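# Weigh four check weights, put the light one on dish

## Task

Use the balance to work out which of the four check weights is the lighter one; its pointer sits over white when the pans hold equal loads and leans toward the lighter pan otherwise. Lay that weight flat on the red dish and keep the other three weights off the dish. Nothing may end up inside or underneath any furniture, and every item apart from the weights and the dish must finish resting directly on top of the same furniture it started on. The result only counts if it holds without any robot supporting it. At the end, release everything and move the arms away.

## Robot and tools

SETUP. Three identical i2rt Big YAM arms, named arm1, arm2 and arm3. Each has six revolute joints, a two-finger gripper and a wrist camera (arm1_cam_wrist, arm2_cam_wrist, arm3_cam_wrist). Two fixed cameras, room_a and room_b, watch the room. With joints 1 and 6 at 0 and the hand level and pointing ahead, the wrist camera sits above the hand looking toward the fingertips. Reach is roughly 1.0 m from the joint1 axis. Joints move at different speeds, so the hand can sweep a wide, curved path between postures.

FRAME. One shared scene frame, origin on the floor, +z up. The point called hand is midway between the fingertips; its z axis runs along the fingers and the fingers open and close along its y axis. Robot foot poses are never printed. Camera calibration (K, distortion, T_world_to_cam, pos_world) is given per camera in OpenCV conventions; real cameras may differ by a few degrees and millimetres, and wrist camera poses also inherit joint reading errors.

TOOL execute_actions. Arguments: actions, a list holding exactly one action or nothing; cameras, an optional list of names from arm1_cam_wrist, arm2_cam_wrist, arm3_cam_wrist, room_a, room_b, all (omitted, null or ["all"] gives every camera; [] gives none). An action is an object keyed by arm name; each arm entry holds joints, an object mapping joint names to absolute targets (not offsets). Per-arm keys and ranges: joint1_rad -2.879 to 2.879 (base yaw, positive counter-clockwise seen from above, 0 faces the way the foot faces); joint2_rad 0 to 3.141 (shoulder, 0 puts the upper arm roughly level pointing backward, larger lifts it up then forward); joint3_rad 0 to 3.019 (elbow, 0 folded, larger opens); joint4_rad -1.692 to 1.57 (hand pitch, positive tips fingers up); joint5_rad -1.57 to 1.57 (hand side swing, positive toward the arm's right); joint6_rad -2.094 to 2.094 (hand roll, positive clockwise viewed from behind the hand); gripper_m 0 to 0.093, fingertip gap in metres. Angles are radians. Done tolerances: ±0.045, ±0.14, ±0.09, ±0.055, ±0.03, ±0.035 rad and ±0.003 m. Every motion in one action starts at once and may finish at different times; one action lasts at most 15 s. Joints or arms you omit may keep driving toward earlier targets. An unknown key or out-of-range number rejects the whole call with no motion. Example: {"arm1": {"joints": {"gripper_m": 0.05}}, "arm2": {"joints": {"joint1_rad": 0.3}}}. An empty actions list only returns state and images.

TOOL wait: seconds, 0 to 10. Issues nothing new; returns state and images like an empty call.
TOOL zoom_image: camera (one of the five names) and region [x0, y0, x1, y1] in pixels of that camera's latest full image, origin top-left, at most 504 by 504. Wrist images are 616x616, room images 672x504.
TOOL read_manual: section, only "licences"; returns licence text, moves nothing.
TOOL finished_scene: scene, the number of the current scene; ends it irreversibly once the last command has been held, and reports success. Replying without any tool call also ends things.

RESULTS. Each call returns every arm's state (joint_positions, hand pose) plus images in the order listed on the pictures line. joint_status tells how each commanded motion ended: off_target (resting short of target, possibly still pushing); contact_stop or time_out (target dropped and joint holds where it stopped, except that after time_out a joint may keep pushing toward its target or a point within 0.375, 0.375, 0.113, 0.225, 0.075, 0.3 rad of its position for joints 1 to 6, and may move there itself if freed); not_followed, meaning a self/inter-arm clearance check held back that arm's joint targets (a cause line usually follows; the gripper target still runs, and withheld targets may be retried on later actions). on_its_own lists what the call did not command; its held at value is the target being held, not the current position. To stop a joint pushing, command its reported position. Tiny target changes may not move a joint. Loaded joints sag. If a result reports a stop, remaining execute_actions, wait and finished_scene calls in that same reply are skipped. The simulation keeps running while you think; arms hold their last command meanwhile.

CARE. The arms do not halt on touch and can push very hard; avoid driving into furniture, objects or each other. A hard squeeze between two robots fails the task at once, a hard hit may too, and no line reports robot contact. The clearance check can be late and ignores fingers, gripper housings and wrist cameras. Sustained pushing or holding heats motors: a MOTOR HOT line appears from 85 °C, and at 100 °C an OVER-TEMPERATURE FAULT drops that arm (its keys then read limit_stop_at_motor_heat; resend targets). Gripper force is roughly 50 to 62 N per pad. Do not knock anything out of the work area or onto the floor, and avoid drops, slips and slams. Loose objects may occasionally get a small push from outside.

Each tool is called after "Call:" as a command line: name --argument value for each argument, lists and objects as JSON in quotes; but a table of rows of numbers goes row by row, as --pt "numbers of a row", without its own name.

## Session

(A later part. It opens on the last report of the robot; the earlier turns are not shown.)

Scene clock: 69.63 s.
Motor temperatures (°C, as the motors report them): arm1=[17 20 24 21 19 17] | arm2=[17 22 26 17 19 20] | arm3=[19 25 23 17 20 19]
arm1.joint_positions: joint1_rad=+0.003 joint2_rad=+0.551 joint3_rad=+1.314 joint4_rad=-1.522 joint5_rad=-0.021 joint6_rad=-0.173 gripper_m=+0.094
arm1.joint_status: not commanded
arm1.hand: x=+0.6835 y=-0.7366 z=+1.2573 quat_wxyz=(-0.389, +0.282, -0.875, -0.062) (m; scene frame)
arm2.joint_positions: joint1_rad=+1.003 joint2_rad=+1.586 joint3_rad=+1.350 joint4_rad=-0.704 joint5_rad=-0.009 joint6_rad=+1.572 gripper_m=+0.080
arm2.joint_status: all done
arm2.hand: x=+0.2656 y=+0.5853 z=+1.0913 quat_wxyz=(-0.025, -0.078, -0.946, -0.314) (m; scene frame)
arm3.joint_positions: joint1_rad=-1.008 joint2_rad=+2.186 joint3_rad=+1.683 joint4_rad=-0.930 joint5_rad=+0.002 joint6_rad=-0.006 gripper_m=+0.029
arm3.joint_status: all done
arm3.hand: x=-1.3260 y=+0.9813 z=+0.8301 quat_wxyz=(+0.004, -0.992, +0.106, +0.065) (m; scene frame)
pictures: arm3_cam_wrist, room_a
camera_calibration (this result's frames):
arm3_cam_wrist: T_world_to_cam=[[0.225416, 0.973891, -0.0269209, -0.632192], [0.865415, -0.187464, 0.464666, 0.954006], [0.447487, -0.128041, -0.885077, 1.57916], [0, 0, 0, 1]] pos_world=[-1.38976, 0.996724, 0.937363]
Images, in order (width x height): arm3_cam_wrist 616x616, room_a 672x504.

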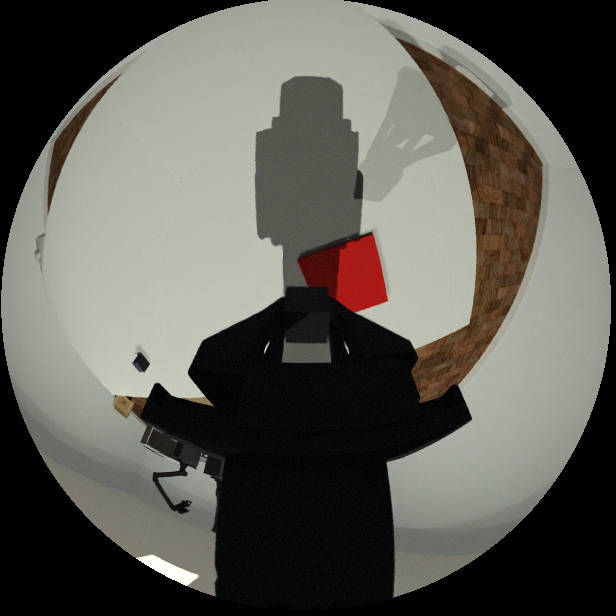

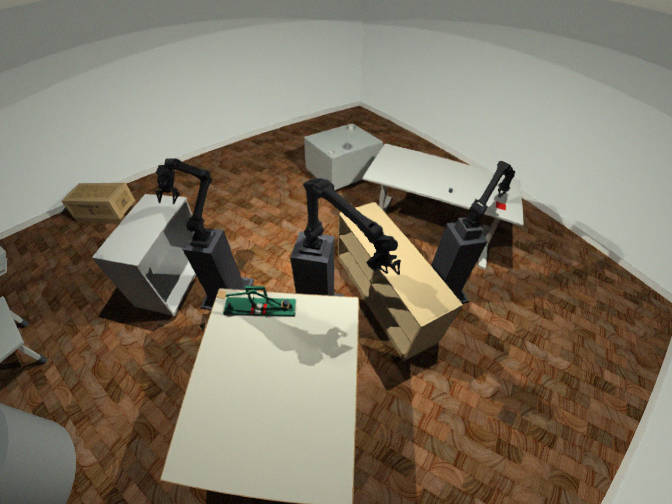

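Call:
execute_actions --actions '[{"arm3": {"joints": {"joint1_rad": -1.085, "joint2_rad": 2.315, "joint4_rad": -0.93}}}]' --cameras '["arm3_cam_wrist"]'

Call:
zoom_image --camera "arm3_cam_wrist" --region '[223, 200, 391, 368]'

Scene clock: 81.77 s.
Motor temperatures (°C, as the motors report them): arm1=[17 20 24 21 19 17] | arm2=[17 21 26 18 19 20] | arm3=[19 25 23 17 20 19]
arm1.joint_positions: joint1_rad=+0.003 joint2_rad=+0.551 joint3_rad=+1.314 joint4_rad=-1.522 joint5_rad=-0.021 joint6_rad=-0.173 gripper_m=+0.094
arm1.joint_status: not commanded
arm1.hand: x=+0.6835 y=-0.7366 z=+1.2573 quat_wxyz=(-0.389, +0.282, -0.875, -0.062) (m; scene frame)
arm2.joint_positions: joint1_rad=+1.003 joint2_rad=+1.586 joint3_rad=+1.350 joint4_rad=-0.704 joint5_rad=-0.009 joint6_rad=+1.572 gripper_m=+0.080
arm2.joint_status: not commanded
arm2.hand: x=+0.2656 y=+0.5853 z=+1.0913 quat_wxyz=(-0.025, -0.078, -0.946, -0.314) (m; scene frame)
arm3.joint_positions: joint1_rad=-1.093 joint2_rad=+2.302 joint3_rad=+1.680 joint4_rad=-0.931 joint5_rad=-0.001 joint6_rad=-0.006 gripper_m=+0.029
arm3.joint_status: all done
arm3.hand: x=-1.2885 y=+1.0272 z=+0.7558 quat_wxyz=(-0.004, -0.989, +0.148, +0.006) (m; scene frame)
pictures: arm3_cam_wrist
camera_calibration (this result's frames):
arm3_cam_wrist: T_world_to_cam=[[0.308906, 0.950664, -0.0285394, -0.554648], [0.788179, -0.239083, 0.56711, 0.840748], [0.532308, -0.197678, -0.823148, 1.63653], [0, 0, 0, 1]] pos_world=[-1.36246, 1.0518, 0.854479]
Images, in order (width x height): arm3_cam_wrist 616x616.

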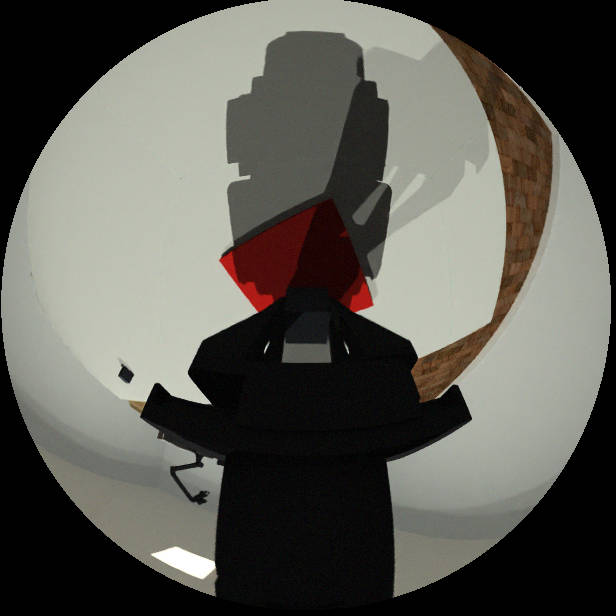

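Region (223, 200, 391, 368) of arm3_cam_wrist's 616x616 image, scaled by 3.000, with more detail than that image has.

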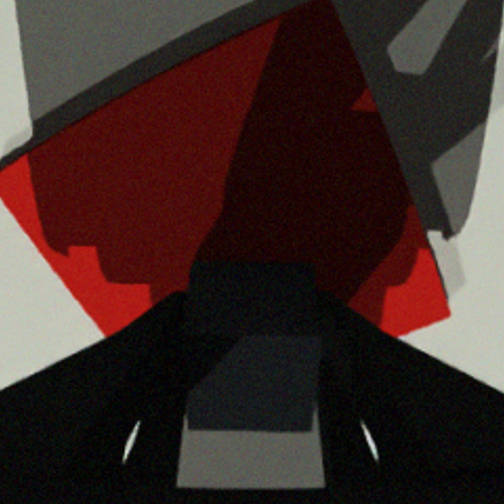

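Call:
zoom_image --camera "arm3_cam_wrist" --region '[265, 260, 321, 316]'

Call:
zoom_image --camera "arm3_cam_wrist" --region '[205, 185, 389, 325]'

Region (265, 260, 321, 316) of arm3_cam_wrist's 616x616 image, scaled by 9.000, with more detail than that image has.

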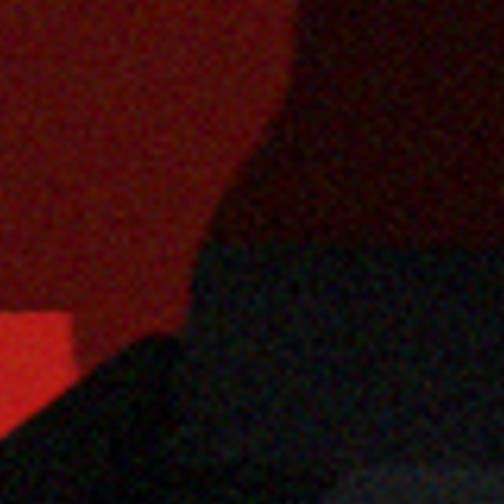

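Region (205, 185, 389, 325) of arm3_cam_wrist's 616x616 image, scaled by 2.739, with more detail than that image has; it fills the top 383 rows of this view, and the rest is white.

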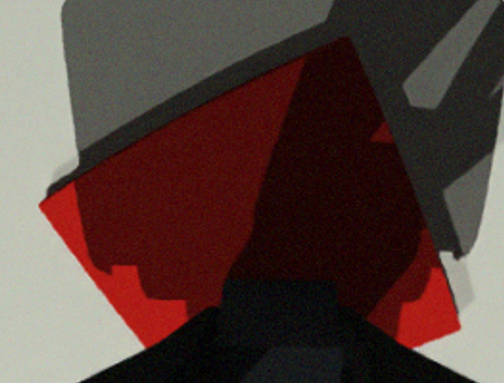

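Call:
execute_actions --actions '[{"arm3": {"joints": {"gripper_m": 0.08, "joint2_rad": 1.93}}}]'

Call:
zoom_image --camera "arm3_cam_wrist" --region '[250, 240, 370, 360]'

Call:
zoom_image --camera "room_a" --region '[430, 150, 550, 240]'

Scene clock: 84.93 s.
Motor temperatures (°C, as the motors report them): arm1=[17 20 24 21 19 17] | arm2=[17 21 26 18 19 20] | arm3=[19 25 23 17 20 19]
arm1.joint_positions: joint1_rad=+0.003 joint2_rad=+0.551 joint3_rad=+1.314 joint4_rad=-1.522 joint5_rad=-0.021 joint6_rad=-0.173 gripper_m=+0.094
arm1.joint_status: not commanded
arm1.hand: x=+0.6835 y=-0.7366 z=+1.2573 quat_wxyz=(-0.389, +0.282, -0.875, -0.062) (m; scene frame)
arm2.joint_positions: joint1_rad=+1.003 joint2_rad=+1.586 joint3_rad=+1.350 joint4_rad=-0.704 joint5_rad=-0.009 joint6_rad=+1.572 gripper_m=+0.080
arm2.joint_status: not commanded
arm2.hand: x=+0.2656 y=+0.5853 z=+1.0913 quat_wxyz=(-0.025, -0.078, -0.946, -0.314) (m; scene frame)
arm3.joint_positions: joint1_rad=-1.093 joint2_rad=+1.912 joint3_rad=+1.681 joint4_rad=-0.931 joint5_rad=-0.001 joint6_rad=-0.006 gripper_m=+0.080
arm3.joint_status: all done
arm3.hand: x=-1.3297 y=+1.0423 z=+1.0083 quat_wxyz=(+0.026, -0.969, +0.146, +0.198) (m; scene frame)
pictures: arm1_cam_wrist, arm2_cam_wrist, arm3_cam_wrist, room_a, room_b
camera_calibration (this result's frames):
arm1_cam_wrist: T_world_to_cam=[[0.542778, -0.833333, 0.104633, -1.11972], [-0.813242, -0.552596, -0.182416, 0.380354], [0.209833, 0.0139198, -0.977638, 1.21734], [0, 0, 0, 1]] pos_world=[0.661642, -0.739863, 1.37666]
arm2_cam_wrist: T_world_to_cam=[[-0.132556, -0.797552, -0.588506, 1.14642], [-0.854783, -0.208593, 0.475221, -0.163413], [-0.501771, 0.566039, -0.654084, 0.639195], [0, 0, 0, 1]] pos_world=[0.333012, 0.518432, 1.17042]
arm3_cam_wrist: T_world_to_cam=[[0.3008, 0.953173, -0.0313013, -0.559699], [0.934179, -0.287884, 0.21079, 1.33799], [0.191908, -0.0926468, -0.97703, 1.4623], [0, 0, 0, 1]] pos_world=[-1.36219, 1.05415, 1.12916]
Images, in order (width x height): arm1_cam_wrist 616x616, arm2_cam_wrist 616x616, arm3_cam_wrist 616x616, room_a 672x504, room_b 672x504.

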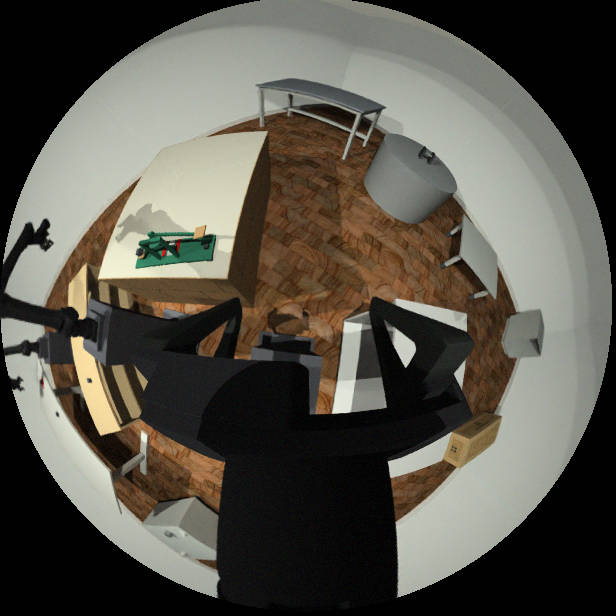

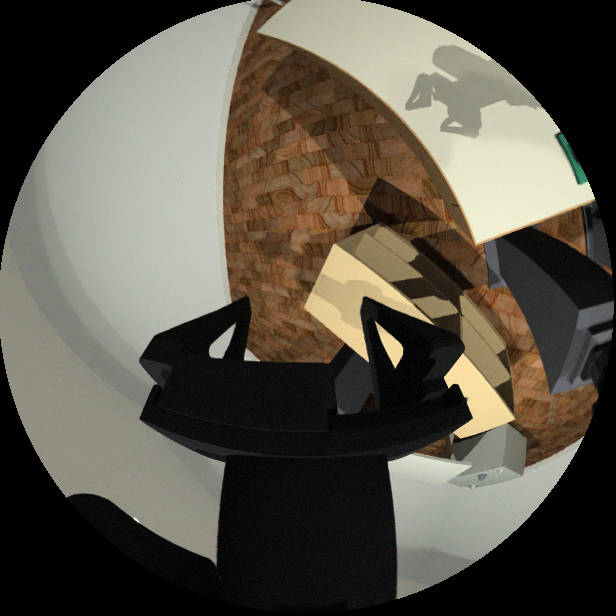

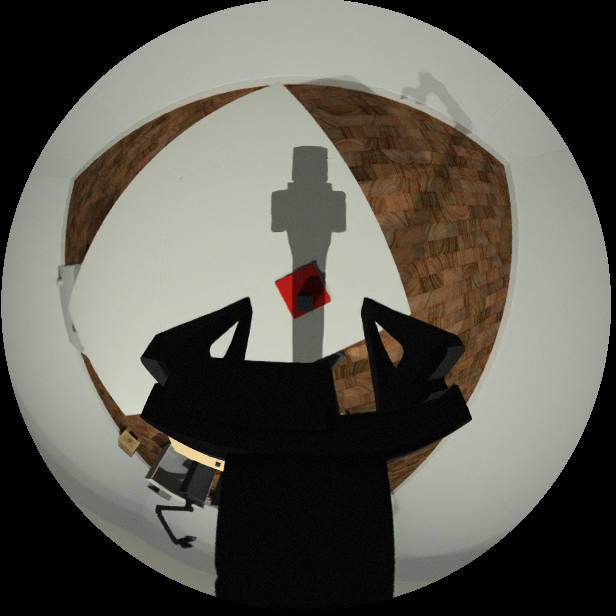

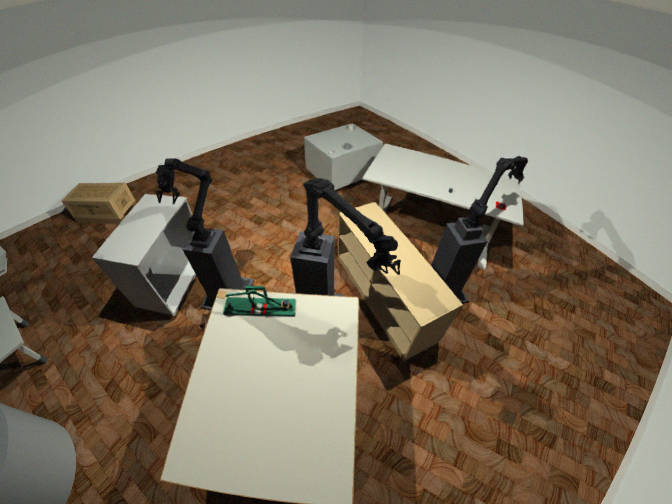

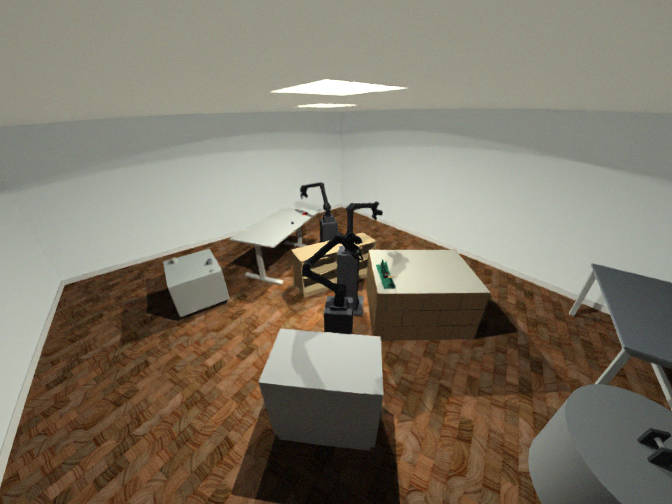

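Region (250, 240, 370, 360) of arm3_cam_wrist's 616x616 image, scaled by 4.200, with more detail than that image has.

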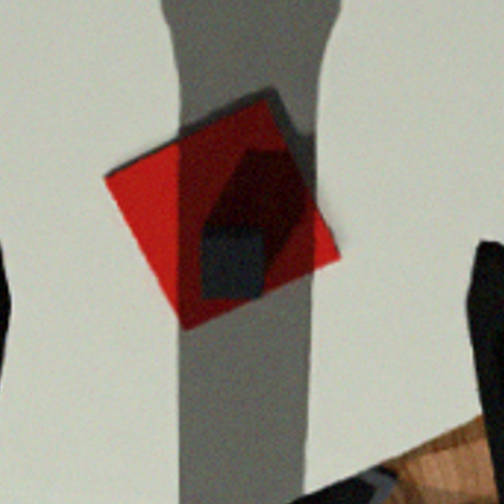

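Region (430, 150, 550, 240) of room_a's 672x504 image, scaled by 4.200, with more detail than that image has; it fills the top 378 rows of this view, and the rest is white.

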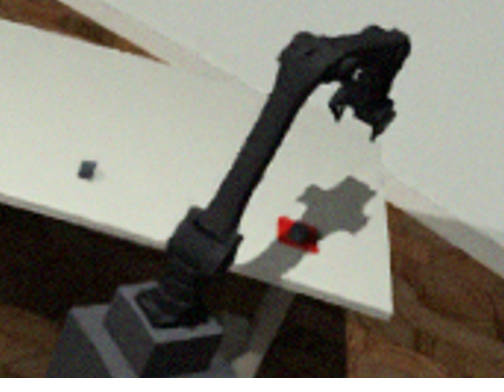

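Call:
finished_scene --scene 2

The scene is finished: the task was done.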